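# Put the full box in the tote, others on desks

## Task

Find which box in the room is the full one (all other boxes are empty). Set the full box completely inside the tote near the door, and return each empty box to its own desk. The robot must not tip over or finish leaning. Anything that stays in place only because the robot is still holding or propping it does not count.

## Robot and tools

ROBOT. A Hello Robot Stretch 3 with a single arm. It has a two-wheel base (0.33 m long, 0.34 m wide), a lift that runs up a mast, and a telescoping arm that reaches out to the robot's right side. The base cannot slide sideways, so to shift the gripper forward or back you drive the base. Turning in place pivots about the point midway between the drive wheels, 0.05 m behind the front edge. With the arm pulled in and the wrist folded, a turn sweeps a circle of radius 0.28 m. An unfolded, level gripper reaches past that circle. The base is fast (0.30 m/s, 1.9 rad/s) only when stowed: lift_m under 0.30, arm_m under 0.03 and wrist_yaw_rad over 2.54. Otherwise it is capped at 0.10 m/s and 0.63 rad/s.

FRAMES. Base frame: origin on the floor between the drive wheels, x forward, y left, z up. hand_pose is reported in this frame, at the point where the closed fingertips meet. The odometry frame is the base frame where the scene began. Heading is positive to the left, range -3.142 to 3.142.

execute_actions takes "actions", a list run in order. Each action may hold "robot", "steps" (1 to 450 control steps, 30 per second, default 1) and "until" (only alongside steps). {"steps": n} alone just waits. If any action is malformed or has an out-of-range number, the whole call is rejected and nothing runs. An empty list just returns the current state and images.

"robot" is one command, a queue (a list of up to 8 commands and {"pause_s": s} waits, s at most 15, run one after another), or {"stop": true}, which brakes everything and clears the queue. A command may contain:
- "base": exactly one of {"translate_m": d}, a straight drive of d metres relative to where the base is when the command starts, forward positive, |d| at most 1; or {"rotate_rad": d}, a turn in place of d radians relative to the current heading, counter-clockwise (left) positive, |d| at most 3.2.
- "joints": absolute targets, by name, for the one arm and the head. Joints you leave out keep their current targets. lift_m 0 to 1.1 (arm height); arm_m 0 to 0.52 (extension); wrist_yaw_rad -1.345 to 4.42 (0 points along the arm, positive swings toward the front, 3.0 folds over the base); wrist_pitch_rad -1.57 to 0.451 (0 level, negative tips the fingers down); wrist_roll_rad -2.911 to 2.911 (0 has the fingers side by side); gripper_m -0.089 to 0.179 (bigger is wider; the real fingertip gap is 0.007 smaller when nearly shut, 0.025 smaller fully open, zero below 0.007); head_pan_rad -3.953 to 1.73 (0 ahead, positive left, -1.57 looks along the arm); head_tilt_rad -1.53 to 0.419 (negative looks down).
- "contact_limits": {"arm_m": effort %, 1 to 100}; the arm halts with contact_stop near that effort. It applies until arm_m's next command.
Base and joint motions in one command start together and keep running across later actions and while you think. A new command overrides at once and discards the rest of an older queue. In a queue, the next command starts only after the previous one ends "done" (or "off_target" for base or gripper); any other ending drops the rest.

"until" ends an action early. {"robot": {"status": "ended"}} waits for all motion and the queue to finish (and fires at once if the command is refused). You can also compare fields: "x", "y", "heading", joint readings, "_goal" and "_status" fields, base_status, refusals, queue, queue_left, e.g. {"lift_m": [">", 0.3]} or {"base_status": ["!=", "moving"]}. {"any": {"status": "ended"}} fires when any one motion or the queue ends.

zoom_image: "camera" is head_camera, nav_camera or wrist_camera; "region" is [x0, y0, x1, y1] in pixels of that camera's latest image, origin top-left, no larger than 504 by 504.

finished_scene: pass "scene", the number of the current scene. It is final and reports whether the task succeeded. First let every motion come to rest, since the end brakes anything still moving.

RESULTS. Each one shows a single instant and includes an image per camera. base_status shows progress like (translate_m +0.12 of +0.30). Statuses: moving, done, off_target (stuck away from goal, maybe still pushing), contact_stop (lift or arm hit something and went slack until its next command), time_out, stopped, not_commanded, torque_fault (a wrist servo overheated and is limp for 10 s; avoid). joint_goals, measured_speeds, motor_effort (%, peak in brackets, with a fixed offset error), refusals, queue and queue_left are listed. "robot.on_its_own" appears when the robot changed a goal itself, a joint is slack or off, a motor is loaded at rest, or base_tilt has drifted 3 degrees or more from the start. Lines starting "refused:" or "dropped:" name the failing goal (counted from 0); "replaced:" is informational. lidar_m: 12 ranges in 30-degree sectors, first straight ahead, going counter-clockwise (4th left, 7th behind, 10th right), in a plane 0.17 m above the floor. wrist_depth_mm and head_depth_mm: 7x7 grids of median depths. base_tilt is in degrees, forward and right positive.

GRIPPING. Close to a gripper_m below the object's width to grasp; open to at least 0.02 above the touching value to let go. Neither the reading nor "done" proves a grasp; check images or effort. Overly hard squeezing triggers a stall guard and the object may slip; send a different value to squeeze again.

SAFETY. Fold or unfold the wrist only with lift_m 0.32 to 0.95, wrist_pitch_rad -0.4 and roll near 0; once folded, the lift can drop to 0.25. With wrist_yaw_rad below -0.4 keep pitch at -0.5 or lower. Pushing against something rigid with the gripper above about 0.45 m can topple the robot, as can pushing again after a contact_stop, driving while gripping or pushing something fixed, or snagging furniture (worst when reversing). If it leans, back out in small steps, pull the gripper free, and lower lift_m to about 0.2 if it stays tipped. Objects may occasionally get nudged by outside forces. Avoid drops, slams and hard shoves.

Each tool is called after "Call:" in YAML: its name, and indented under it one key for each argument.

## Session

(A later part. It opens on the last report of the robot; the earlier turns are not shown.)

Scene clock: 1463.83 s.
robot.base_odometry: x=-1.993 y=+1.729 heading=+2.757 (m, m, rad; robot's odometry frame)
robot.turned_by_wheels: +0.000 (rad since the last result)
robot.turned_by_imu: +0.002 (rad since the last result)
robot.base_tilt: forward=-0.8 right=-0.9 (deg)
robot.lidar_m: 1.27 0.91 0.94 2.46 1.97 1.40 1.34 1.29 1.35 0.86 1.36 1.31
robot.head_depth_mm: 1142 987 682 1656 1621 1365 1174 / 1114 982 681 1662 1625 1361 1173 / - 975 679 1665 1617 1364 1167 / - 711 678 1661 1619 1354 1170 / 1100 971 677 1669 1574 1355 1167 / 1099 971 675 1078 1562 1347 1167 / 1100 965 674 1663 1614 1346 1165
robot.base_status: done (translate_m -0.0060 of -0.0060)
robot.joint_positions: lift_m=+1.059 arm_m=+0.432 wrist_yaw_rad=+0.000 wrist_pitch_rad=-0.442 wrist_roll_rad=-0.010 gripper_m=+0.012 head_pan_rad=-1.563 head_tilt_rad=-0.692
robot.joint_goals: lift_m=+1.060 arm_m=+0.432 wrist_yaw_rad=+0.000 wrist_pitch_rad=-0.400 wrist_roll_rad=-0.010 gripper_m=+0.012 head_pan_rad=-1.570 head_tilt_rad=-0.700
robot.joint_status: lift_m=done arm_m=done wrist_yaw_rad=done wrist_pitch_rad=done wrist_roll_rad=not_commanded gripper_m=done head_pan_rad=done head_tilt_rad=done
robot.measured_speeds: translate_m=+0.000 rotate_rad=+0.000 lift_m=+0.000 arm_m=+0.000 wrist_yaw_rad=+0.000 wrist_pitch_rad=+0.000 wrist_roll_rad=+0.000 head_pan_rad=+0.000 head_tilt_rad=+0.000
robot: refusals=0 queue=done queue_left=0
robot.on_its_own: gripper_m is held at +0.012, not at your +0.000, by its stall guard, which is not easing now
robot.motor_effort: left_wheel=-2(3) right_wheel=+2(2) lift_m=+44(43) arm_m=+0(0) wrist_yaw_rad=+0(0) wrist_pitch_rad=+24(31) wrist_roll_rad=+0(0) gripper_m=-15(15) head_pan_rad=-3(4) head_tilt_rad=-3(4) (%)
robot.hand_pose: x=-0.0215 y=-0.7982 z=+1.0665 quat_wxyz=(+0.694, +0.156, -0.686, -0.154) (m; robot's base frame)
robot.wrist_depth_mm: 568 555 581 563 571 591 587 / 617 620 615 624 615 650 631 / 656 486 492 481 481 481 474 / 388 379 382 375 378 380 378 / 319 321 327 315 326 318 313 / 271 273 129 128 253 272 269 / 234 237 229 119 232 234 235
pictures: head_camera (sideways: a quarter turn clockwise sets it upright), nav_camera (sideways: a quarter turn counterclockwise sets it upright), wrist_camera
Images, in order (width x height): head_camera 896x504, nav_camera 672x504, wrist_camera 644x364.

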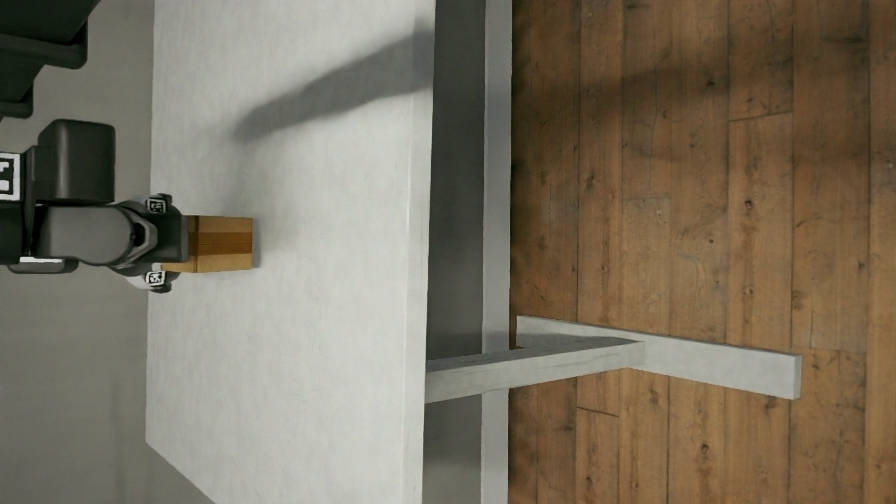

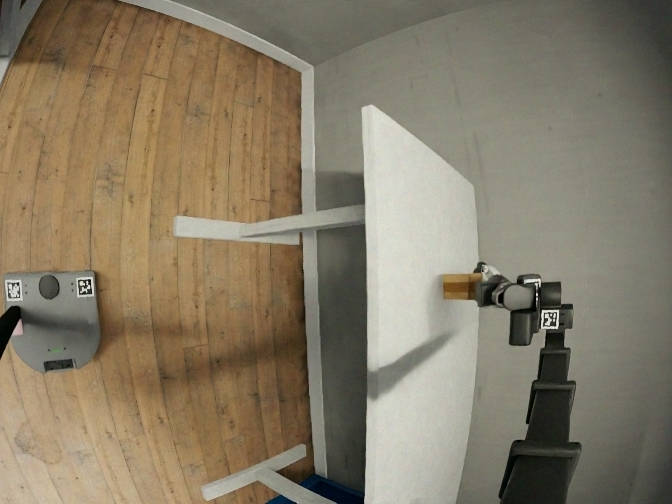

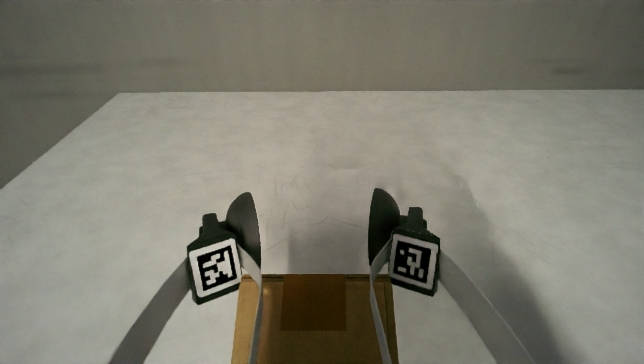

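Call:
execute_actions:
  actions: []

Scene clock: 1481.90 s.
robot.base_odometry: x=-1.993 y=+1.729 heading=+2.757 (m, m, rad; robot's odometry frame)
robot.turned_by_wheels: +0.000 (rad since the last result)
robot.turned_by_imu: +0.001 (rad since the last result)
robot.base_tilt: forward=-0.8 right=-0.8 (deg)
robot.lidar_m: 1.27 0.91 0.94 2.46 1.96 1.40 1.34 1.29 1.34 0.86 1.36 1.31
robot.head_depth_mm: 1144 985 683 1654 1625 1360 1171 / 1115 984 681 1664 1621 1357 1175 / - 978 679 1655 1613 1351 1171 / - 713 679 1668 1612 1356 1167 / 1098 971 677 1650 1569 1352 1166 / 1101 968 674 1077 1559 1340 1172 / 1100 968 673 1668 1610 1345 1166
robot.base_status: done (translate_m -0.0060 of -0.0060)
robot.joint_positions: lift_m=+1.059 arm_m=+0.432 wrist_yaw_rad=+0.000 wrist_pitch_rad=-0.442 wrist_roll_rad=-0.010 gripper_m=+0.012 head_pan_rad=-1.563 head_tilt_rad=-0.692
robot.joint_goals: lift_m=+1.060 arm_m=+0.432 wrist_yaw_rad=+0.000 wrist_pitch_rad=-0.400 wrist_roll_rad=-0.010 gripper_m=+0.012 head_pan_rad=-1.570 head_tilt_rad=-0.700
robot.joint_status: lift_m=done arm_m=done wrist_yaw_rad=done wrist_pitch_rad=done wrist_roll_rad=not_commanded gripper_m=done head_pan_rad=done head_tilt_rad=done
robot.measured_speeds: translate_m=+0.000 rotate_rad=+0.000 lift_m=+0.000 arm_m=+0.000 wrist_yaw_rad=+0.000 wrist_pitch_rad=+0.000 wrist_roll_rad=+0.000 head_pan_rad=+0.000 head_tilt_rad=+0.000
robot: refusals=0 queue=done queue_left=0
robot.on_its_own: gripper_m is held at +0.012, not at your +0.000, by its stall guard, which is not easing now
robot.motor_effort: left_wheel=-2(3) right_wheel=+2(3) lift_m=+44(44) arm_m=+0(1) wrist_yaw_rad=+1(0) wrist_pitch_rad=+24(24) wrist_roll_rad=+0(0) gripper_m=-15(15) head_pan_rad=-4(4) head_tilt_rad=-4(2) (%)
robot.hand_pose: x=-0.0215 y=-0.7982 z=+1.0664 quat_wxyz=(+0.694, +0.156, -0.686, -0.154) (m; robot's base frame)
robot.wrist_depth_mm: 565 554 571 570 590 579 589 / 609 595 615 618 605 628 628 / 656 479 478 476 473 475 475 / 382 380 380 378 379 375 379 / 316 318 330 316 323 317 313 / 271 271 130 127 257 269 271 / 238 237 232 120 230 236 232
pictures: head_camera (sideways: a quarter turn clockwise sets it upright), nav_camera (sideways: a quarter turn counterclockwise sets it upright), wrist_camera
Images, in order (width x height): head_camera 896x504, nav_camera 672x504, wrist_camera 644x364.

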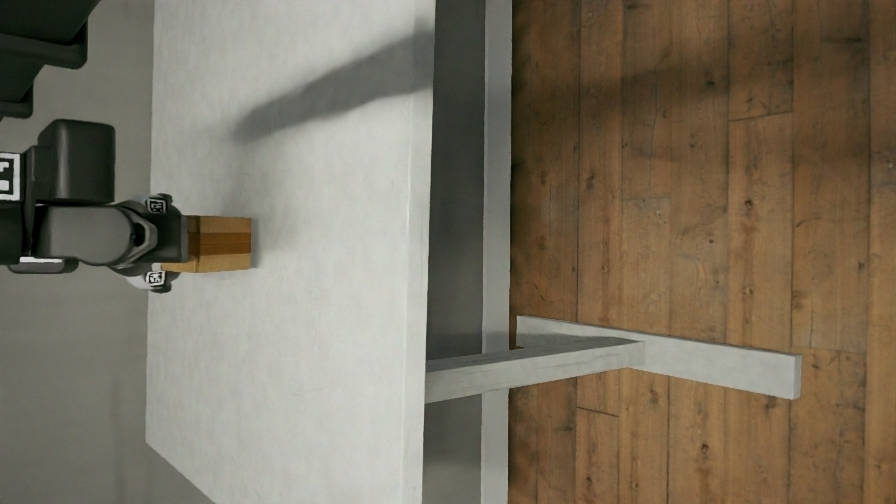

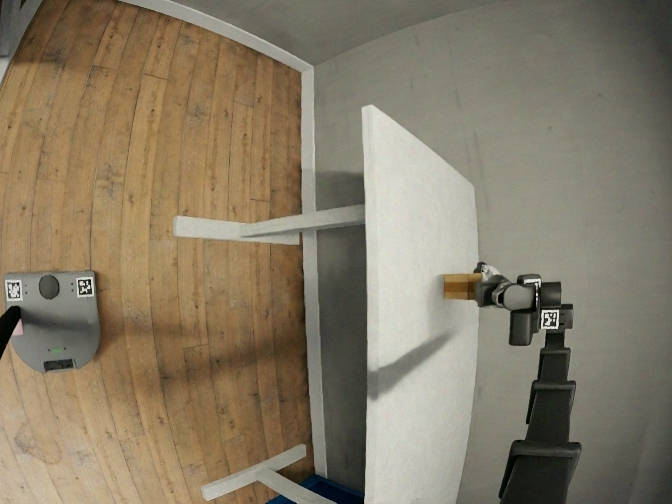

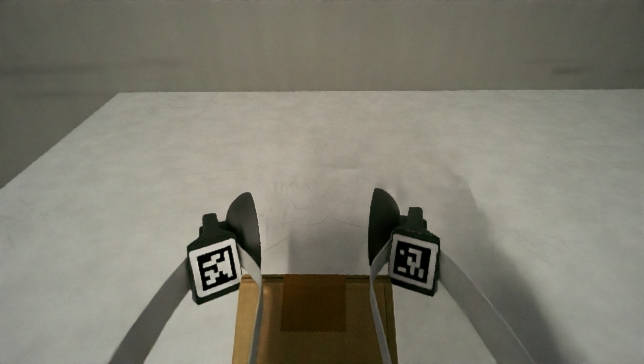

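Call:
execute_actions:
  actions:
    - {"robot": {"joints": {"arm_m": 0.0}}, "steps": 300, "until": {"robot": {"status": "ended"}}}

Scene clock: 1527.73 s.
robot.base_odometry: x=-1.993 y=+1.729 heading=+2.757 (m, m, rad; robot's odometry frame)
robot.turned_by_wheels: +0.000 (rad since the last result)
robot.turned_by_imu: +0.001 (rad since the last result)
robot.base_tilt: forward=-0.8 right=-0.8 (deg)
robot.lidar_m: 1.27 0.91 0.94 2.46 1.97 1.41 1.34 1.29 1.35 0.86 1.36 1.31
robot.head_depth_mm: 1082 - - - - 1335 1170 / 1083 - - - - 1305 1173 / 1081 - - - - - 1172 / 1099 - - - 1608 1324 1164 / 1100 975 676 1655 1568 1353 1168 / 1102 969 675 1076 1568 1346 1168 / 1098 967 674 1657 1608 1355 1169
robot.base_status: done (translate_m -0.0060 of -0.0060)
robot.joint_positions: lift_m=+1.059 arm_m=+0.002 wrist_yaw_rad=+0.000 wrist_pitch_rad=-0.443 wrist_roll_rad=-0.010 gripper_m=+0.012 head_pan_rad=-1.563 head_tilt_rad=-0.692
robot.joint_goals: lift_m=+1.060 arm_m=+0.000 wrist_yaw_rad=+0.000 wrist_pitch_rad=-0.400 wrist_roll_rad=-0.010 gripper_m=+0.012 head_pan_rad=-1.570 head_tilt_rad=-0.700
robot.joint_status: lift_m=done arm_m=done wrist_yaw_rad=done wrist_pitch_rad=done wrist_roll_rad=not_commanded gripper_m=done head_pan_rad=done head_tilt_rad=done
robot.measured_speeds: translate_m=+0.000 rotate_rad=+0.000 lift_m=+0.000 arm_m=+0.000 wrist_yaw_rad=+0.000 wrist_pitch_rad=+0.000 wrist_roll_rad=+0.000 head_pan_rad=+0.000 head_tilt_rad=+0.000
robot: refusals=0 queue=done queue_left=0
robot.on_its_own: gripper_m is held at +0.012, not at your +0.000, by its stall guard, which is not easing now
robot.motor_effort: left_wheel=-2(1) right_wheel=+2(3) lift_m=+44(44) arm_m=-3(7) wrist_yaw_rad=+0(0) wrist_pitch_rad=+24(24) wrist_roll_rad=+0(0) gripper_m=-15(15) head_pan_rad=-4(3) head_tilt_rad=-3(3) (%)
robot.hand_pose: x=-0.0215 y=-0.3683 z=+1.0663 quat_wxyz=(+0.694, +0.156, -0.686, -0.155) (m; robot's base frame)
robot.wrist_depth_mm: 939 946 939 916 956 965 925 / - 732 650 658 628 652 647 / - 488 483 485 484 487 483 / 384 393 390 386 387 380 386 / 343 345 342 345 345 344 350 / - - 129 127 - - - / - - - 121 - - -
pictures: head_camera (sideways: a quarter turn clockwise sets it upright), nav_camera (sideways: a quarter turn counterclockwise sets it upright), wrist_camera
Images, in order (width x height): head_camera 896x504, nav_camera 672x504, wrist_camera 644x364.

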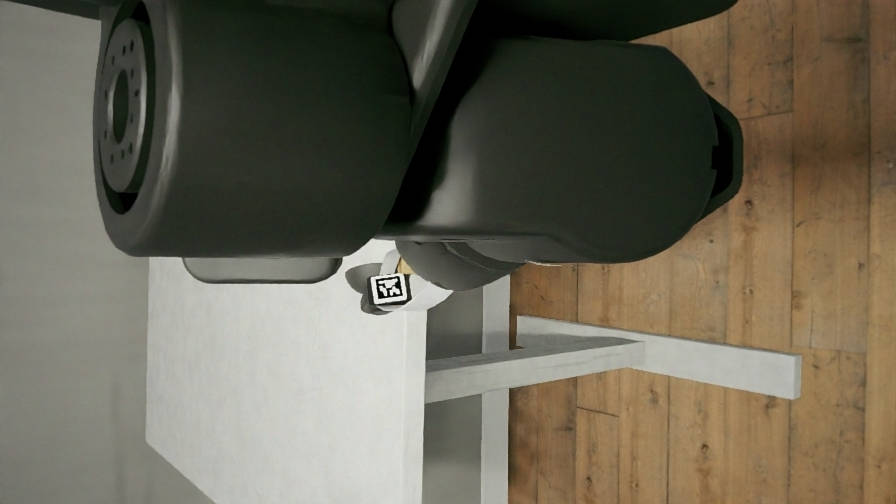

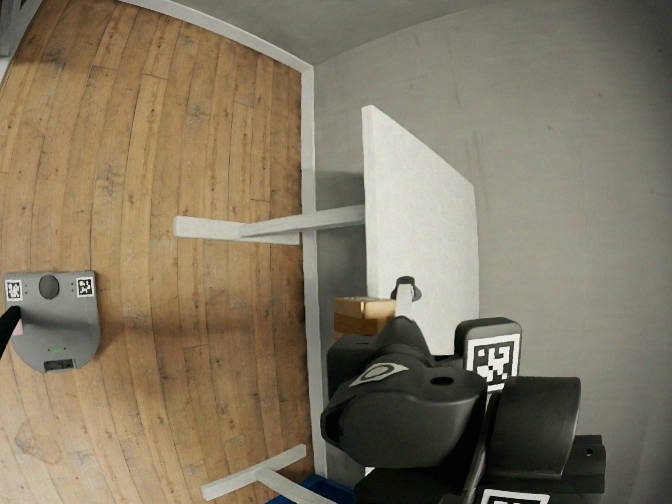

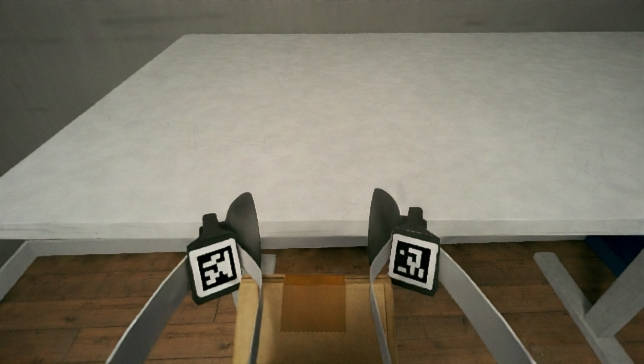

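Call:
execute_actions:
  actions:
    - {"robot": {"base": {"rotate_rad": 2.02}, "joints": {"wrist_yaw_rad": 1.57, "head_pan_rad": 0.0, "head_tilt_rad": -0.4}}, "steps": 450, "until": {"robot": {"status": "ended"}}}

Scene clock: 1537.00 s.
robot.base_odometry: x=-1.993 y=+1.729 heading=-1.506 (m, m, rad; robot's odometry frame)
robot.turned_by_wheels: +2.020 (rad since the last result)
robot.turned_by_imu: +2.050 (rad since the last result)
robot.base_tilt: forward=-0.9 right=-0.9 (deg)
robot.lidar_m: 1.96 1.41 1.45 1.29 1.37 0.86 0.86 1.33 1.27 0.90 0.94 2.46
robot.head_depth_mm: 2032 2172 2325 2490 2219 1689 1405 / 2143 2265 2436 2631 2208 1694 1371 / 2214 2404 2585 2736 2201 1684 1363 / 2337 2504 2697 2880 2223 1690 1369 / 2430 2628 2870 2984 2199 1679 1368 / 2577 2748 3048 2981 2148 1674 1362 / 1643 1772 1892 2039 2080 1691 1367
robot.base_status: done (rotate_rad +2.0198 of +2.0200)
robot.joint_positions: lift_m=+1.059 arm_m=+0.002 wrist_yaw_rad=+1.569 wrist_pitch_rad=-0.443 wrist_roll_rad=-0.010 gripper_m=+0.012 head_pan_rad=-0.007 head_tilt_rad=-0.409
robot.joint_goals: lift_m=+1.060 arm_m=+0.000 wrist_yaw_rad=+1.570 wrist_pitch_rad=-0.400 wrist_roll_rad=-0.010 gripper_m=+0.012 head_pan_rad=+0.000 head_tilt_rad=-0.400
robot.joint_status: lift_m=done arm_m=done wrist_yaw_rad=done wrist_pitch_rad=done wrist_roll_rad=not_commanded gripper_m=done head_pan_rad=done head_tilt_rad=done
robot.measured_speeds: translate_m=+0.000 rotate_rad=+0.000 lift_m=+0.000 arm_m=+0.000 wrist_yaw_rad=+0.000 wrist_pitch_rad=+0.000 wrist_roll_rad=+0.000 head_pan_rad=+0.000 head_tilt_rad=+0.000
robot: refusals=0 queue=done queue_left=0
robot.on_its_own: gripper_m is held at +0.012, not at your +0.000, by its stall guard, which is not easing now
robot.motor_effort: left_wheel=-2(6) right_wheel=+3(7) lift_m=+44(44) arm_m=-3(3) wrist_yaw_rad=+0(3) wrist_pitch_rad=+24(24) wrist_roll_rad=+0(0) gripper_m=-15(15) head_pan_rad=+4(48) head_tilt_rad=+3(20) (%)
robot.hand_pose: x=+0.1998 y=-0.1477 z=+1.0663 quat_wxyz=(+0.600, +0.595, -0.375, +0.380) (m; robot's base frame)
robot.wrist_depth_mm: - - - - - - - / - - - - - - - / - - - - - - - / - - - - - - - / - - - - - - - / - - 129 128 - - - / - - - 121 - - -
pictures: head_camera (sideways: a quarter turn clockwise sets it upright), nav_camera (sideways: a quarter turn counterclockwise sets it upright), wrist_camera
Images, in order (width x height): head_camera 896x504, nav_camera 672x504, wrist_camera 644x364.

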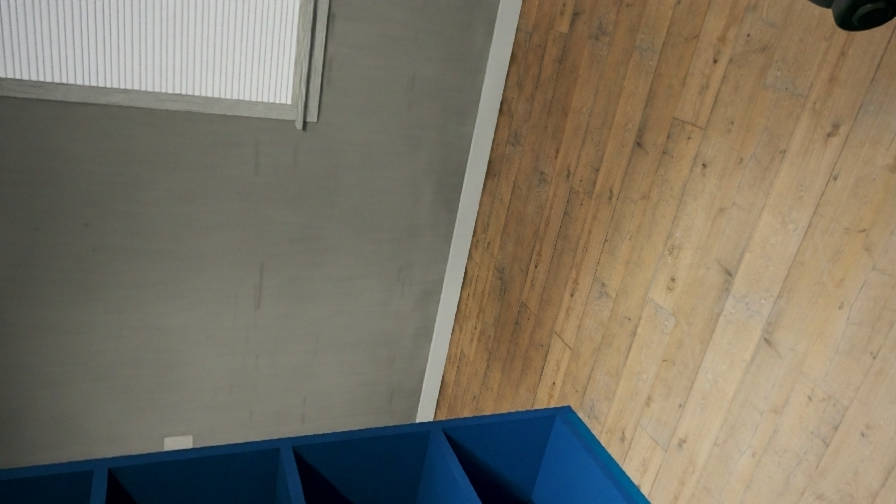

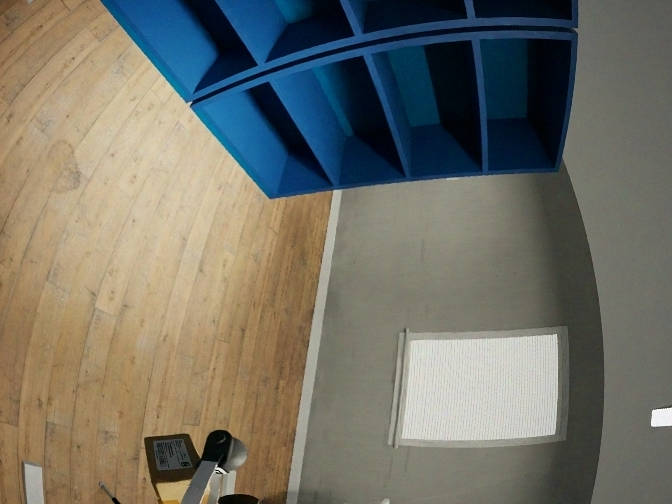

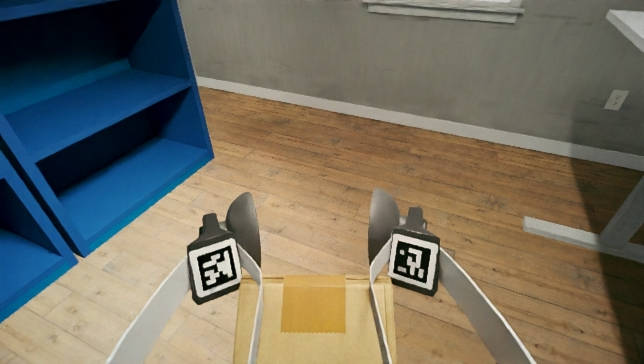

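Call:
execute_actions:
  actions:
    - {"robot": [{"base": {"translate_m": 1.0}, "joints": {"lift_m": 0.5}}, {"base": {"translate_m": 1.0}}, {"base": {"translate_m": 0.16}}], "steps": 450, "until": {"robot": {"status": "ended"}}}
    - {"steps": 450, "until": {"robot": {"status": "ended"}}}

Scene clock: 1566.63 s.
robot.base_odometry: x=-1.853 y=-0.427 heading=-1.506 (m, m, rad; robot's odometry frame)
robot.turned_by_wheels: +0.000 (rad since the last result)
robot.turned_by_imu: +0.007 (rad since the last result)
robot.base_tilt: forward=-0.8 right=-0.9 (deg)
robot.lidar_m: 0.56 0.75 1.81 0.61 0.58 1.32 3.02 1.99 1.86 0.81 0.57 0.55
robot.head_depth_mm: 421 449 481 517 560 609 668 / 439 470 504 544 592 647 716 / 459 493 530 575 627 691 767 / 481 518 558 610 668 739 829 / 504 544 592 647 715 798 901 / 531 574 627 690 766 865 991 / 559 608 669 740 828 942 1097
robot.base_status: done (translate_m +0.1600 of +0.1600)
robot.joint_positions: lift_m=+0.501 arm_m=+0.002 wrist_yaw_rad=+1.569 wrist_pitch_rad=-0.443 wrist_roll_rad=-0.010 gripper_m=+0.012 head_pan_rad=-0.007 head_tilt_rad=-0.408
robot.joint_goals: lift_m=+0.500 arm_m=+0.000 wrist_yaw_rad=+1.570 wrist_pitch_rad=-0.400 wrist_roll_rad=-0.010 gripper_m=+0.012 head_pan_rad=+0.000 head_tilt_rad=-0.400
robot.joint_status: lift_m=done arm_m=done wrist_yaw_rad=done wrist_pitch_rad=done wrist_roll_rad=not_commanded gripper_m=done head_pan_rad=done head_tilt_rad=done
robot.measured_speeds: translate_m=+0.000 rotate_rad=+0.000 lift_m=+0.000 arm_m=+0.000 wrist_yaw_rad=+0.000 wrist_pitch_rad=+0.000 wrist_roll_rad=+0.000 head_pan_rad=+0.000 head_tilt_rad=+0.000
robot: refusals=0 queue=done queue_left=0
robot.on_its_own: gripper_m is held at +0.012, not at your +0.000, by its stall guard, which is not easing now
robot.motor_effort: left_wheel=-3(4) right_wheel=+3(6) lift_m=+14(44) arm_m=-3(3) wrist_yaw_rad=+0(3) wrist_pitch_rad=+24(25) wrist_roll_rad=+0(0) gripper_m=-15(15) head_pan_rad=+3(4) head_tilt_rad=+4(4) (%)
robot.hand_pose: x=+0.1998 y=-0.1477 z=+0.5077 quat_wxyz=(+0.600, +0.595, -0.375, +0.380) (m; robot's base frame)
robot.wrist_depth_mm: 622 542 459 414 367 329 304 / 735 615 513 450 396 355 323 / 848 695 576 505 437 388 352 / 971 816 657 568 480 429 377 / 865 819 729 644 505 463 410 / 720 725 130 127 600 515 454 / 639 638 615 121 610 566 500
pictures: head_camera (sideways: a quarter turn clockwise sets it upright), nav_camera (sideways: a quarter turn counterclockwise sets it upright), wrist_camera
Images, in order (width x height): head_camera 896x504, nav_camera 672x504, wrist_camera 644x364.

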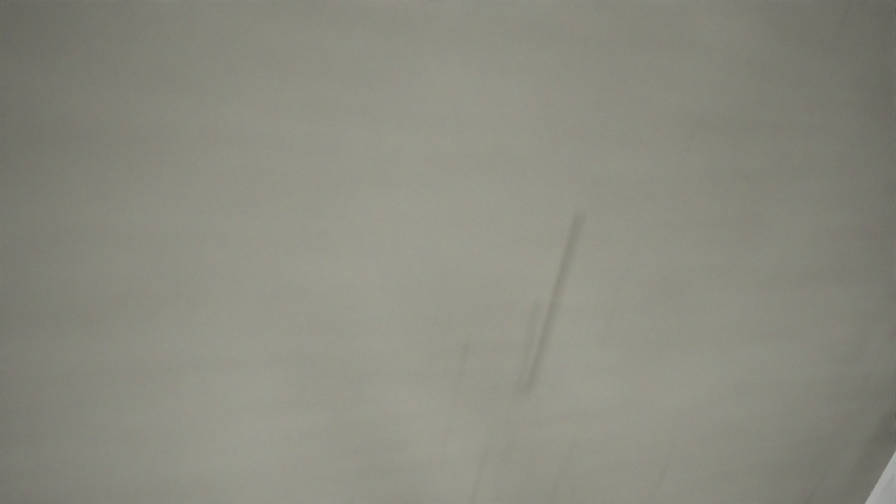

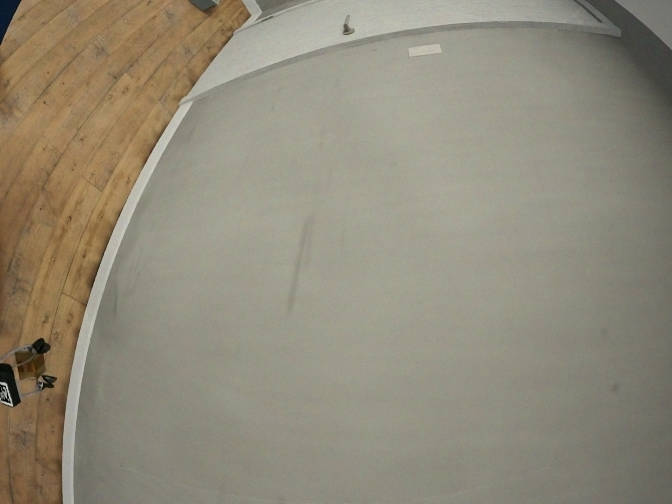

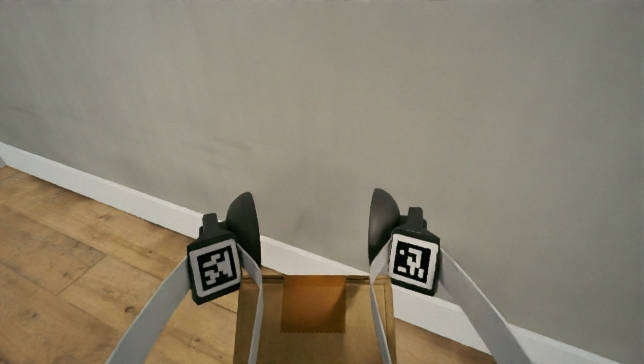

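Call:
execute_actions:
  actions:
    - {"robot": {"base": {"rotate_rad": 0.99}, "joints": {"head_tilt_rad": -0.45}}, "steps": 450, "until": {"robot": {"status": "ended"}}}

Scene clock: 1573.73 s.
robot.base_odometry: x=-1.853 y=-0.427 heading=-0.516 (m, m, rad; robot's odometry frame)
robot.turned_by_wheels: +0.990 (rad since the last result)
robot.turned_by_imu: +1.005 (rad since the last result)
robot.base_tilt: forward=-0.9 right=-0.9 (deg)
robot.lidar_m: 1.54 0.65 0.51 1.33 3.27 2.29 1.86 0.86 0.58 0.55 0.56 0.72
robot.head_depth_mm: 1094 1149 1191 1212 1242 1274 1265 / 1431 1467 1511 1551 1580 1575 1333 / 2094 2228 2227 2325 2028 1631 1326 / 2125 2310 2497 2679 2084 1631 1328 / 2099 2263 2470 2642 2089 1633 1331 / 2068 2245 2437 2638 2090 1630 1328 / 2047 2219 2389 2600 2094 1617 1327
robot.base_status: done (rotate_rad +0.9898 of +0.9900)
robot.joint_positions: lift_m=+0.501 arm_m=+0.002 wrist_yaw_rad=+1.569 wrist_pitch_rad=-0.443 wrist_roll_rad=-0.010 gripper_m=+0.012 head_pan_rad=-0.007 head_tilt_rad=-0.444
robot.joint_goals: lift_m=+0.500 arm_m=+0.000 wrist_yaw_rad=+1.570 wrist_pitch_rad=-0.400 wrist_roll_rad=-0.010 gripper_m=+0.012 head_pan_rad=+0.000 head_tilt_rad=-0.450
robot.joint_status: lift_m=done arm_m=done wrist_yaw_rad=done wrist_pitch_rad=done wrist_roll_rad=not_commanded gripper_m=done head_pan_rad=done head_tilt_rad=done
robot.measured_speeds: translate_m=+0.000 rotate_rad=+0.000 lift_m=+0.000 arm_m=+0.000 wrist_yaw_rad=+0.000 wrist_pitch_rad=+0.000 wrist_roll_rad=+0.000 head_pan_rad=+0.000 head_tilt_rad=+0.000
robot: refusals=0 queue=done queue_left=0
robot.on_its_own: gripper_m is held at +0.012, not at your +0.000, by its stall guard, which is not easing now
robot.motor_effort: left_wheel=-2(6) right_wheel=+2(5) lift_m=+13(13) arm_m=-3(3) wrist_yaw_rad=+1(1) wrist_pitch_rad=+24(25) wrist_roll_rad=+0(0) gripper_m=-15(14) head_pan_rad=+3(3) head_tilt_rad=-2(7) (%)
robot.hand_pose: x=+0.1998 y=-0.1477 z=+0.5077 quat_wxyz=(+0.600, +0.595, -0.375, +0.380) (m; robot's base frame)
robot.wrist_depth_mm: - - - - 905 548 392 / - - - - 941 563 403 / - - - - - 581 411 / - - - - 917 585 411 / 819 866 887 833 812 612 426 / 705 740 130 127 684 592 432 / 634 646 617 121 626 578 444
pictures: head_camera (sideways: a quarter turn clockwise sets it upright), nav_camera (sideways: a quarter turn counterclockwise sets it upright), wrist_camera
Images, in order (width x height): head_camera 896x504, nav_camera 672x504, wrist_camera 644x364.

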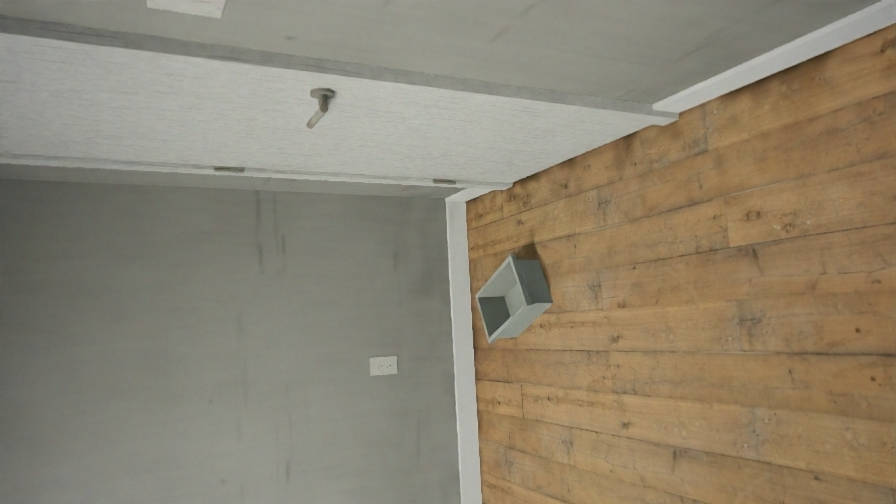

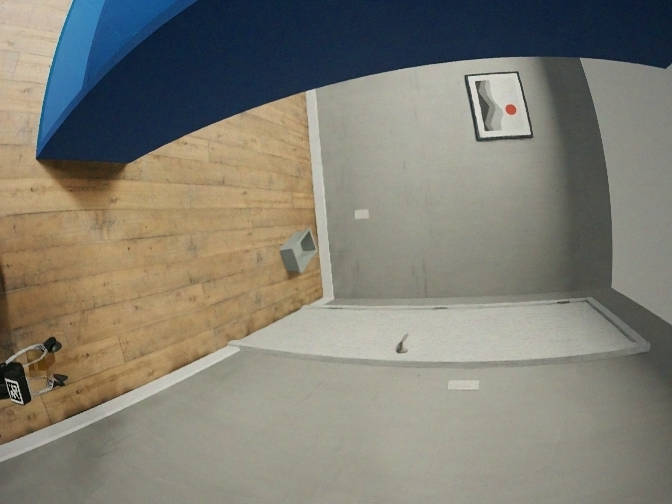

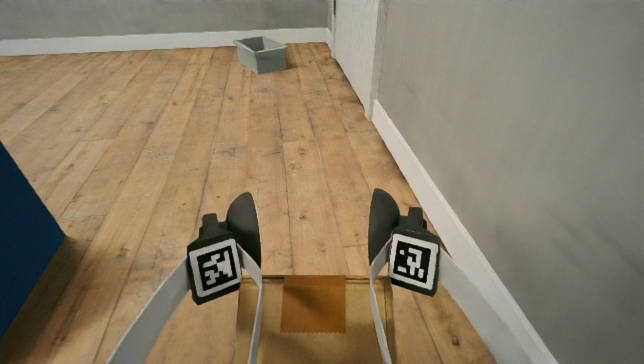

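Call:
execute_actions:
  actions:
    - {"robot": [{"base": {"rotate_rad": 0.07}}, {"base": {"translate_m": 1.0}}, {"base": {"translate_m": 0.65}}], "steps": 450, "until": {"robot": {"status": "ended"}}}
    - {"steps": 450, "until": {"robot": {"status": "ended"}}}

Scene clock: 1607.87 s.
robot.base_odometry: x=-0.365 y=-1.139 heading=-0.446 (m, m, rad; robot's odometry frame)
robot.turned_by_wheels: +0.070 (rad since the last result)
robot.turned_by_imu: +0.076 (rad since the last result)
robot.base_tilt: forward=-0.8 right=-0.9 (deg)
robot.lidar_m: 0.83 0.86 1.16 2.84 1.30 1.01 2.17 0.75 0.52 0.50 0.52 0.68
robot.head_depth_mm: 687 743 810 890 990 1116 1234 / 683 740 805 884 980 1101 1234 / 680 735 801 878 974 1097 1233 / 675 732 795 874 967 1088 1238 / 671 728 792 867 962 1080 1224 / 668 724 787 862 955 1067 1209 / 666 720 783 857 945 1059 1208
robot.base_status: done (translate_m +0.6500 of +0.6500)
robot.joint_positions: lift_m=+0.501 arm_m=+0.002 wrist_yaw_rad=+1.569 wrist_pitch_rad=-0.443 wrist_roll_rad=-0.010 gripper_m=+0.012 head_pan_rad=-0.007 head_tilt_rad=-0.445
robot.joint_goals: lift_m=+0.500 arm_m=+0.000 wrist_yaw_rad=+1.570 wrist_pitch_rad=-0.400 wrist_roll_rad=-0.010 gripper_m=+0.012 head_pan_rad=+0.000 head_tilt_rad=-0.450
robot.joint_status: lift_m=done arm_m=done wrist_yaw_rad=done wrist_pitch_rad=done wrist_roll_rad=not_commanded gripper_m=done head_pan_rad=done head_tilt_rad=done
robot.measured_speeds: translate_m=+0.000 rotate_rad=+0.000 lift_m=+0.000 arm_m=+0.000 wrist_yaw_rad=+0.000 wrist_pitch_rad=+0.000 wrist_roll_rad=+0.000 head_pan_rad=+0.000 head_tilt_rad=+0.000
robot: refusals=0 queue=done queue_left=0
robot.on_its_own: gripper_m is held at +0.012, not at your +0.000, by its stall guard, which is not easing now
robot.motor_effort: left_wheel=-3(5) right_wheel=+2(5) lift_m=+14(13) arm_m=-3(3) wrist_yaw_rad=-1(1) wrist_pitch_rad=+25(25) wrist_roll_rad=+0(0) gripper_m=-15(15) head_pan_rad=+3(4) head_tilt_rad=-2(3) (%)
robot.hand_pose: x=+0.1998 y=-0.1476 z=+0.5077 quat_wxyz=(+0.600, +0.595, -0.375, +0.380) (m; robot's base frame)
robot.wrist_depth_mm: 673 653 674 712 693 585 372 / 724 722 750 758 768 579 379 / 777 790 822 848 860 591 390 / 903 894 916 945 920 593 395 / 906 844 886 855 828 555 398 / 720 735 129 127 679 554 400 / 634 640 562 121 629 555 404
pictures: head_camera (sideways: a quarter turn clockwise sets it upright), nav_camera (sideways: a quarter turn counterclockwise sets it upright), wrist_camera
Images, in order (width x height): head_camera 896x504, nav_camera 672x504, wrist_camera 644x364.

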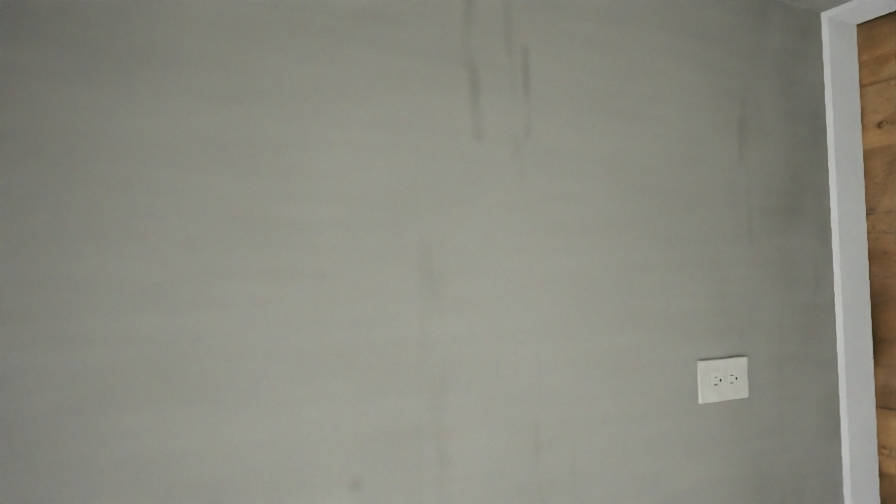

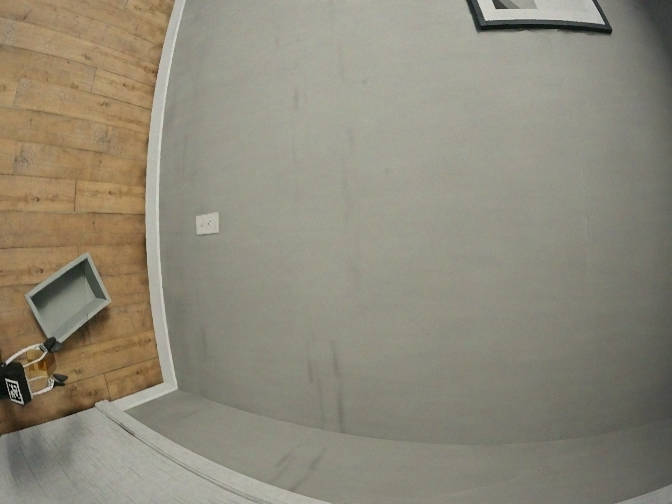

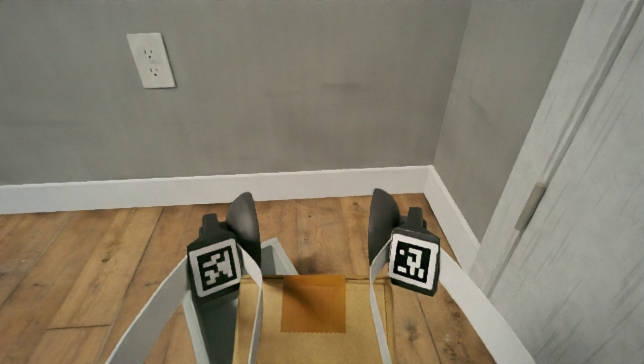

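Call:
execute_actions:
  actions:
    - {"robot": {"base": {"rotate_rad": 1.551}, "joints": {"wrist_yaw_rad": 0.0, "head_pan_rad": -1.57, "head_tilt_rad": -1.0}}, "steps": 450, "until": {"robot": {"status": "ended"}}}

Scene clock: 1629.60 s.
robot.base_odometry: x=-0.365 y=-1.139 heading=+1.105 (m, m, rad; robot's odometry frame)
robot.turned_by_wheels: +1.551 (rad since the last result)
robot.turned_by_imu: +1.574 (rad since the last result)
robot.base_tilt: forward=-0.9 right=-0.9 (deg)
robot.lidar_m: 2.85 1.32 1.01 2.24 0.75 0.52 0.50 0.51 0.68 0.83 0.86 1.15
robot.head_depth_mm: 778 927 1155 1370 1309 1216 1098 / 772 920 1145 1446 1351 1234 1114 / 771 918 1138 1435 1345 1248 - / 765 912 1129 1440 1316 - - / 763 911 1121 1437 1343 1210 1093 / 759 904 1109 1435 1338 1206 1091 / 755 899 1107 1424 1333 1202 1093
robot.base_status: done (rotate_rad +1.5508 of +1.5510)
robot.joint_positions: lift_m=+0.501 arm_m=+0.002 wrist_yaw_rad=+0.002 wrist_pitch_rad=-0.443 wrist_roll_rad=-0.010 gripper_m=+0.012 head_pan_rad=-1.563 head_tilt_rad=-0.987
robot.joint_goals: lift_m=+0.500 arm_m=+0.000 wrist_yaw_rad=+0.000 wrist_pitch_rad=-0.400 wrist_roll_rad=-0.010 gripper_m=+0.012 head_pan_rad=-1.570 head_tilt_rad=-1.000
robot.joint_status: lift_m=done arm_m=done wrist_yaw_rad=done wrist_pitch_rad=done wrist_roll_rad=not_commanded gripper_m=done head_pan_rad=done head_tilt_rad=done
robot.measured_speeds: translate_m=+0.000 rotate_rad=+0.000 lift_m=+0.000 arm_m=+0.000 wrist_yaw_rad=+0.000 wrist_pitch_rad=+0.000 wrist_roll_rad=+0.000 head_pan_rad=+0.000 head_tilt_rad=+0.000
robot: refusals=0 queue=done queue_left=0
robot.on_its_own: gripper_m is held at +0.012, not at your +0.000, by its stall guard, which is not easing now
robot.motor_effort: left_wheel=-1(5) right_wheel=+3(7) lift_m=+14(14) arm_m=-3(3) wrist_yaw_rad=+0(2) wrist_pitch_rad=+24(25) wrist_roll_rad=+0(0) gripper_m=-15(14) head_pan_rad=-3(47) head_tilt_rad=-4(30) (%)
robot.hand_pose: x=-0.0212 y=-0.3682 z=+0.5077 quat_wxyz=(+0.694, +0.157, -0.686, -0.154) (m; robot's base frame)
robot.wrist_depth_mm: 513 524 523 539 556 561 529 / 546 563 567 583 618 628 533 / 608 623 631 657 684 693 536 / 683 698 698 722 755 740 551 / 749 752 788 772 815 794 554 / 720 715 130 127 692 700 562 / 623 635 620 121 620 615 523
pictures: head_camera (sideways: a quarter turn clockwise sets it upright), nav_camera (sideways: a quarter turn counterclockwise sets it upright), wrist_camera
Images, in order (width x height): head_camera 896x504, nav_camera 672x504, wrist_camera 644x364.

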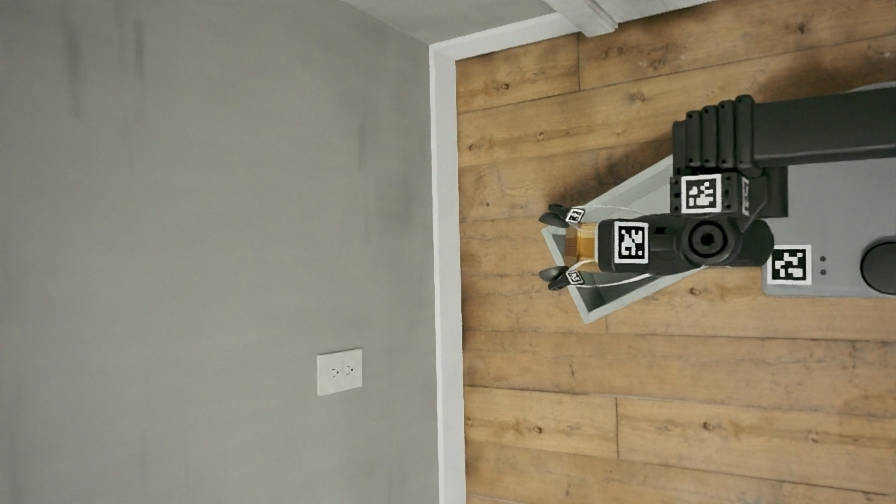

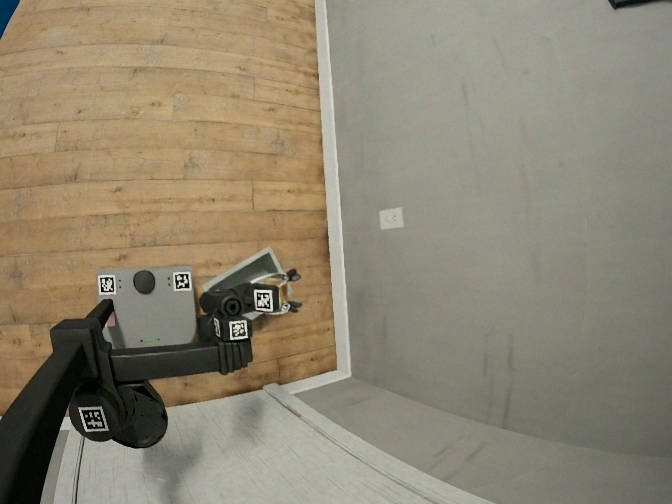

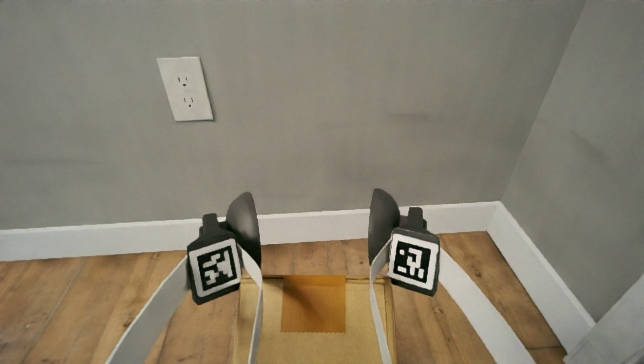

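Call:
zoom_image:
  camera: "head_camera"
  region: [440, 60, 896, 400]

Region (440, 60, 896, 400) of head_camera's 896x504 image, scaled by 1.105, with more detail than that image has; it fills the top 376 rows of this view, and the rest is white.

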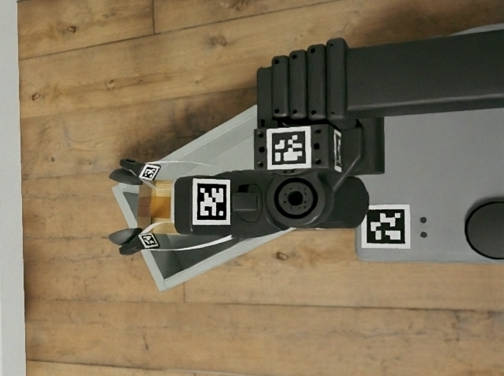

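Call:
execute_actions:
  actions:
    - {"robot": {"joints": {"lift_m": 0.32, "wrist_pitch_rad": -0.9}}, "steps": 300, "until": {"robot": {"status": "ended"}}}

Scene clock: 1678.67 s.
robot.base_odometry: x=-0.365 y=-1.139 heading=+1.105 (m, m, rad; robot's odometry frame)
robot.turned_by_wheels: +0.000 (rad since the last result)
robot.turned_by_imu: +0.001 (rad since the last result)
robot.base_tilt: forward=-0.8 right=-0.9 (deg)
robot.lidar_m: 2.84 1.32 1.01 2.24 0.76 0.52 0.50 0.51 0.68 0.83 0.86 1.15
robot.head_depth_mm: 777 927 1150 1358 1313 1216 1101 / 773 921 1140 1448 1351 1213 1130 / 770 918 1136 1443 1348 1217 - / 766 915 1130 1442 1314 1262 - / 761 911 1122 1424 1338 1208 1095 / 760 902 1112 1429 1341 1207 1094 / 756 899 1109 1416 1337 1204 1092
robot.base_status: done (rotate_rad +1.5508 of +1.5510)
robot.joint_positions: lift_m=+0.321 arm_m=+0.002 wrist_yaw_rad=+0.002 wrist_pitch_rad=-0.922 wrist_roll_rad=-0.010 gripper_m=+0.012 head_pan_rad=-1.563 head_tilt_rad=-0.987
robot.joint_goals: lift_m=+0.320 arm_m=+0.000 wrist_yaw_rad=+0.000 wrist_pitch_rad=-0.900 wrist_roll_rad=-0.010 gripper_m=+0.012 head_pan_rad=-1.570 head_tilt_rad=-1.000
robot.joint_status: lift_m=done arm_m=done wrist_yaw_rad=done wrist_pitch_rad=done wrist_roll_rad=not_commanded gripper_m=done head_pan_rad=done head_tilt_rad=done
robot.measured_speeds: translate_m=+0.000 rotate_rad=+0.000 lift_m=+0.000 arm_m=+0.000 wrist_yaw_rad=+0.000 wrist_pitch_rad=+0.000 wrist_roll_rad=+0.000 head_pan_rad=+0.000 head_tilt_rad=+0.000
robot: refusals=0 queue=done queue_left=0
robot.on_its_own: gripper_m is held at +0.012, not at your +0.000, by its stall guard, which is not easing now
robot.motor_effort: left_wheel=-2(3) right_wheel=+3(2) lift_m=+14(15) arm_m=-3(3) wrist_yaw_rad=+0(1) wrist_pitch_rad=+12(25) wrist_roll_rad=+0(0) gripper_m=-15(15) head_pan_rad=-3(3) head_tilt_rad=-4(4) (%)
robot.hand_pose: x=-0.0214 y=-0.2827 z=+0.2407 quat_wxyz=(+0.637, +0.317, -0.629, -0.313) (m; robot's base frame)
robot.wrist_depth_mm: 559 551 568 573 565 569 516 / 514 514 388 394 535 521 501 / 467 468 418 467 392 483 471 / 432 432 433 432 367 435 442 / 402 405 408 411 370 332 421 / 379 379 130 128 267 388 386 / 353 356 350 124 358 364 365
pictures: head_camera (sideways: a quarter turn clockwise sets it upright), nav_camera (sideways: a quarter turn counterclockwise sets it upright), wrist_camera
Images, in order (width x height): head_camera 896x504, nav_camera 672x504, wrist_camera 644x364.

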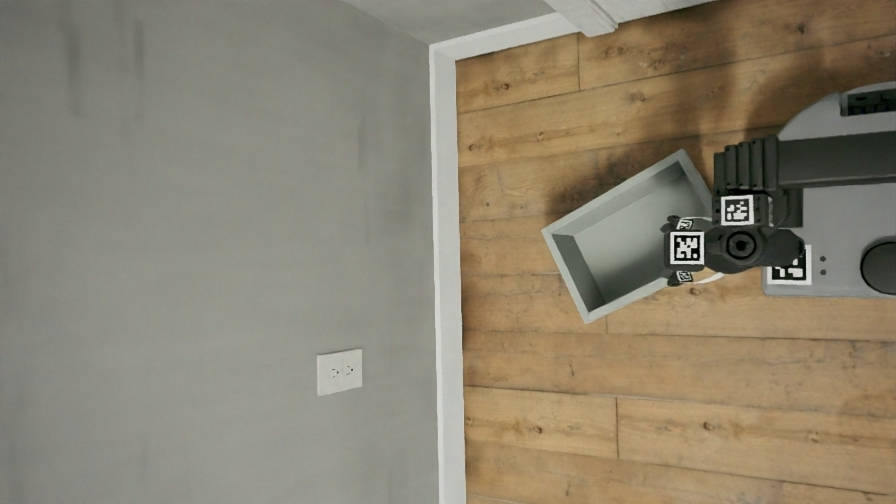

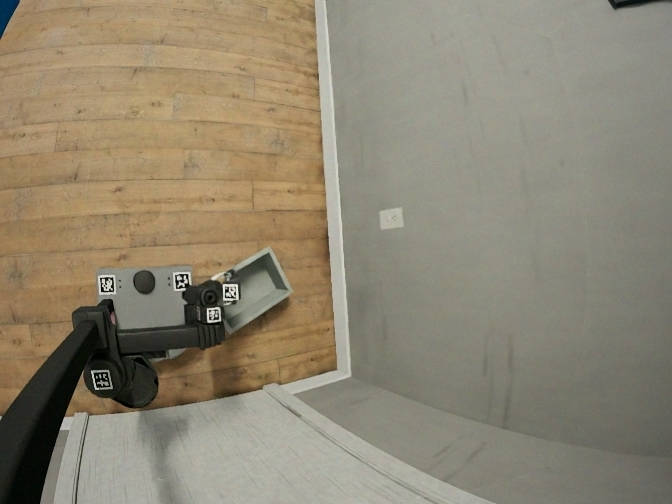

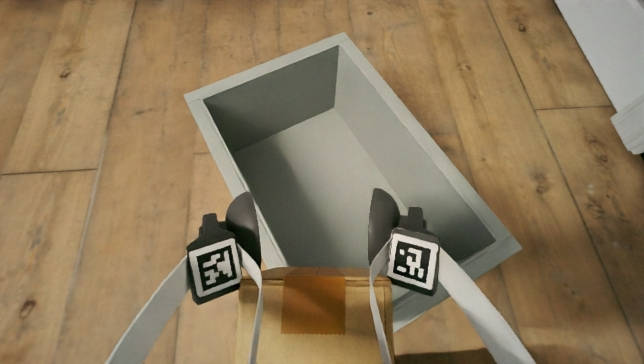

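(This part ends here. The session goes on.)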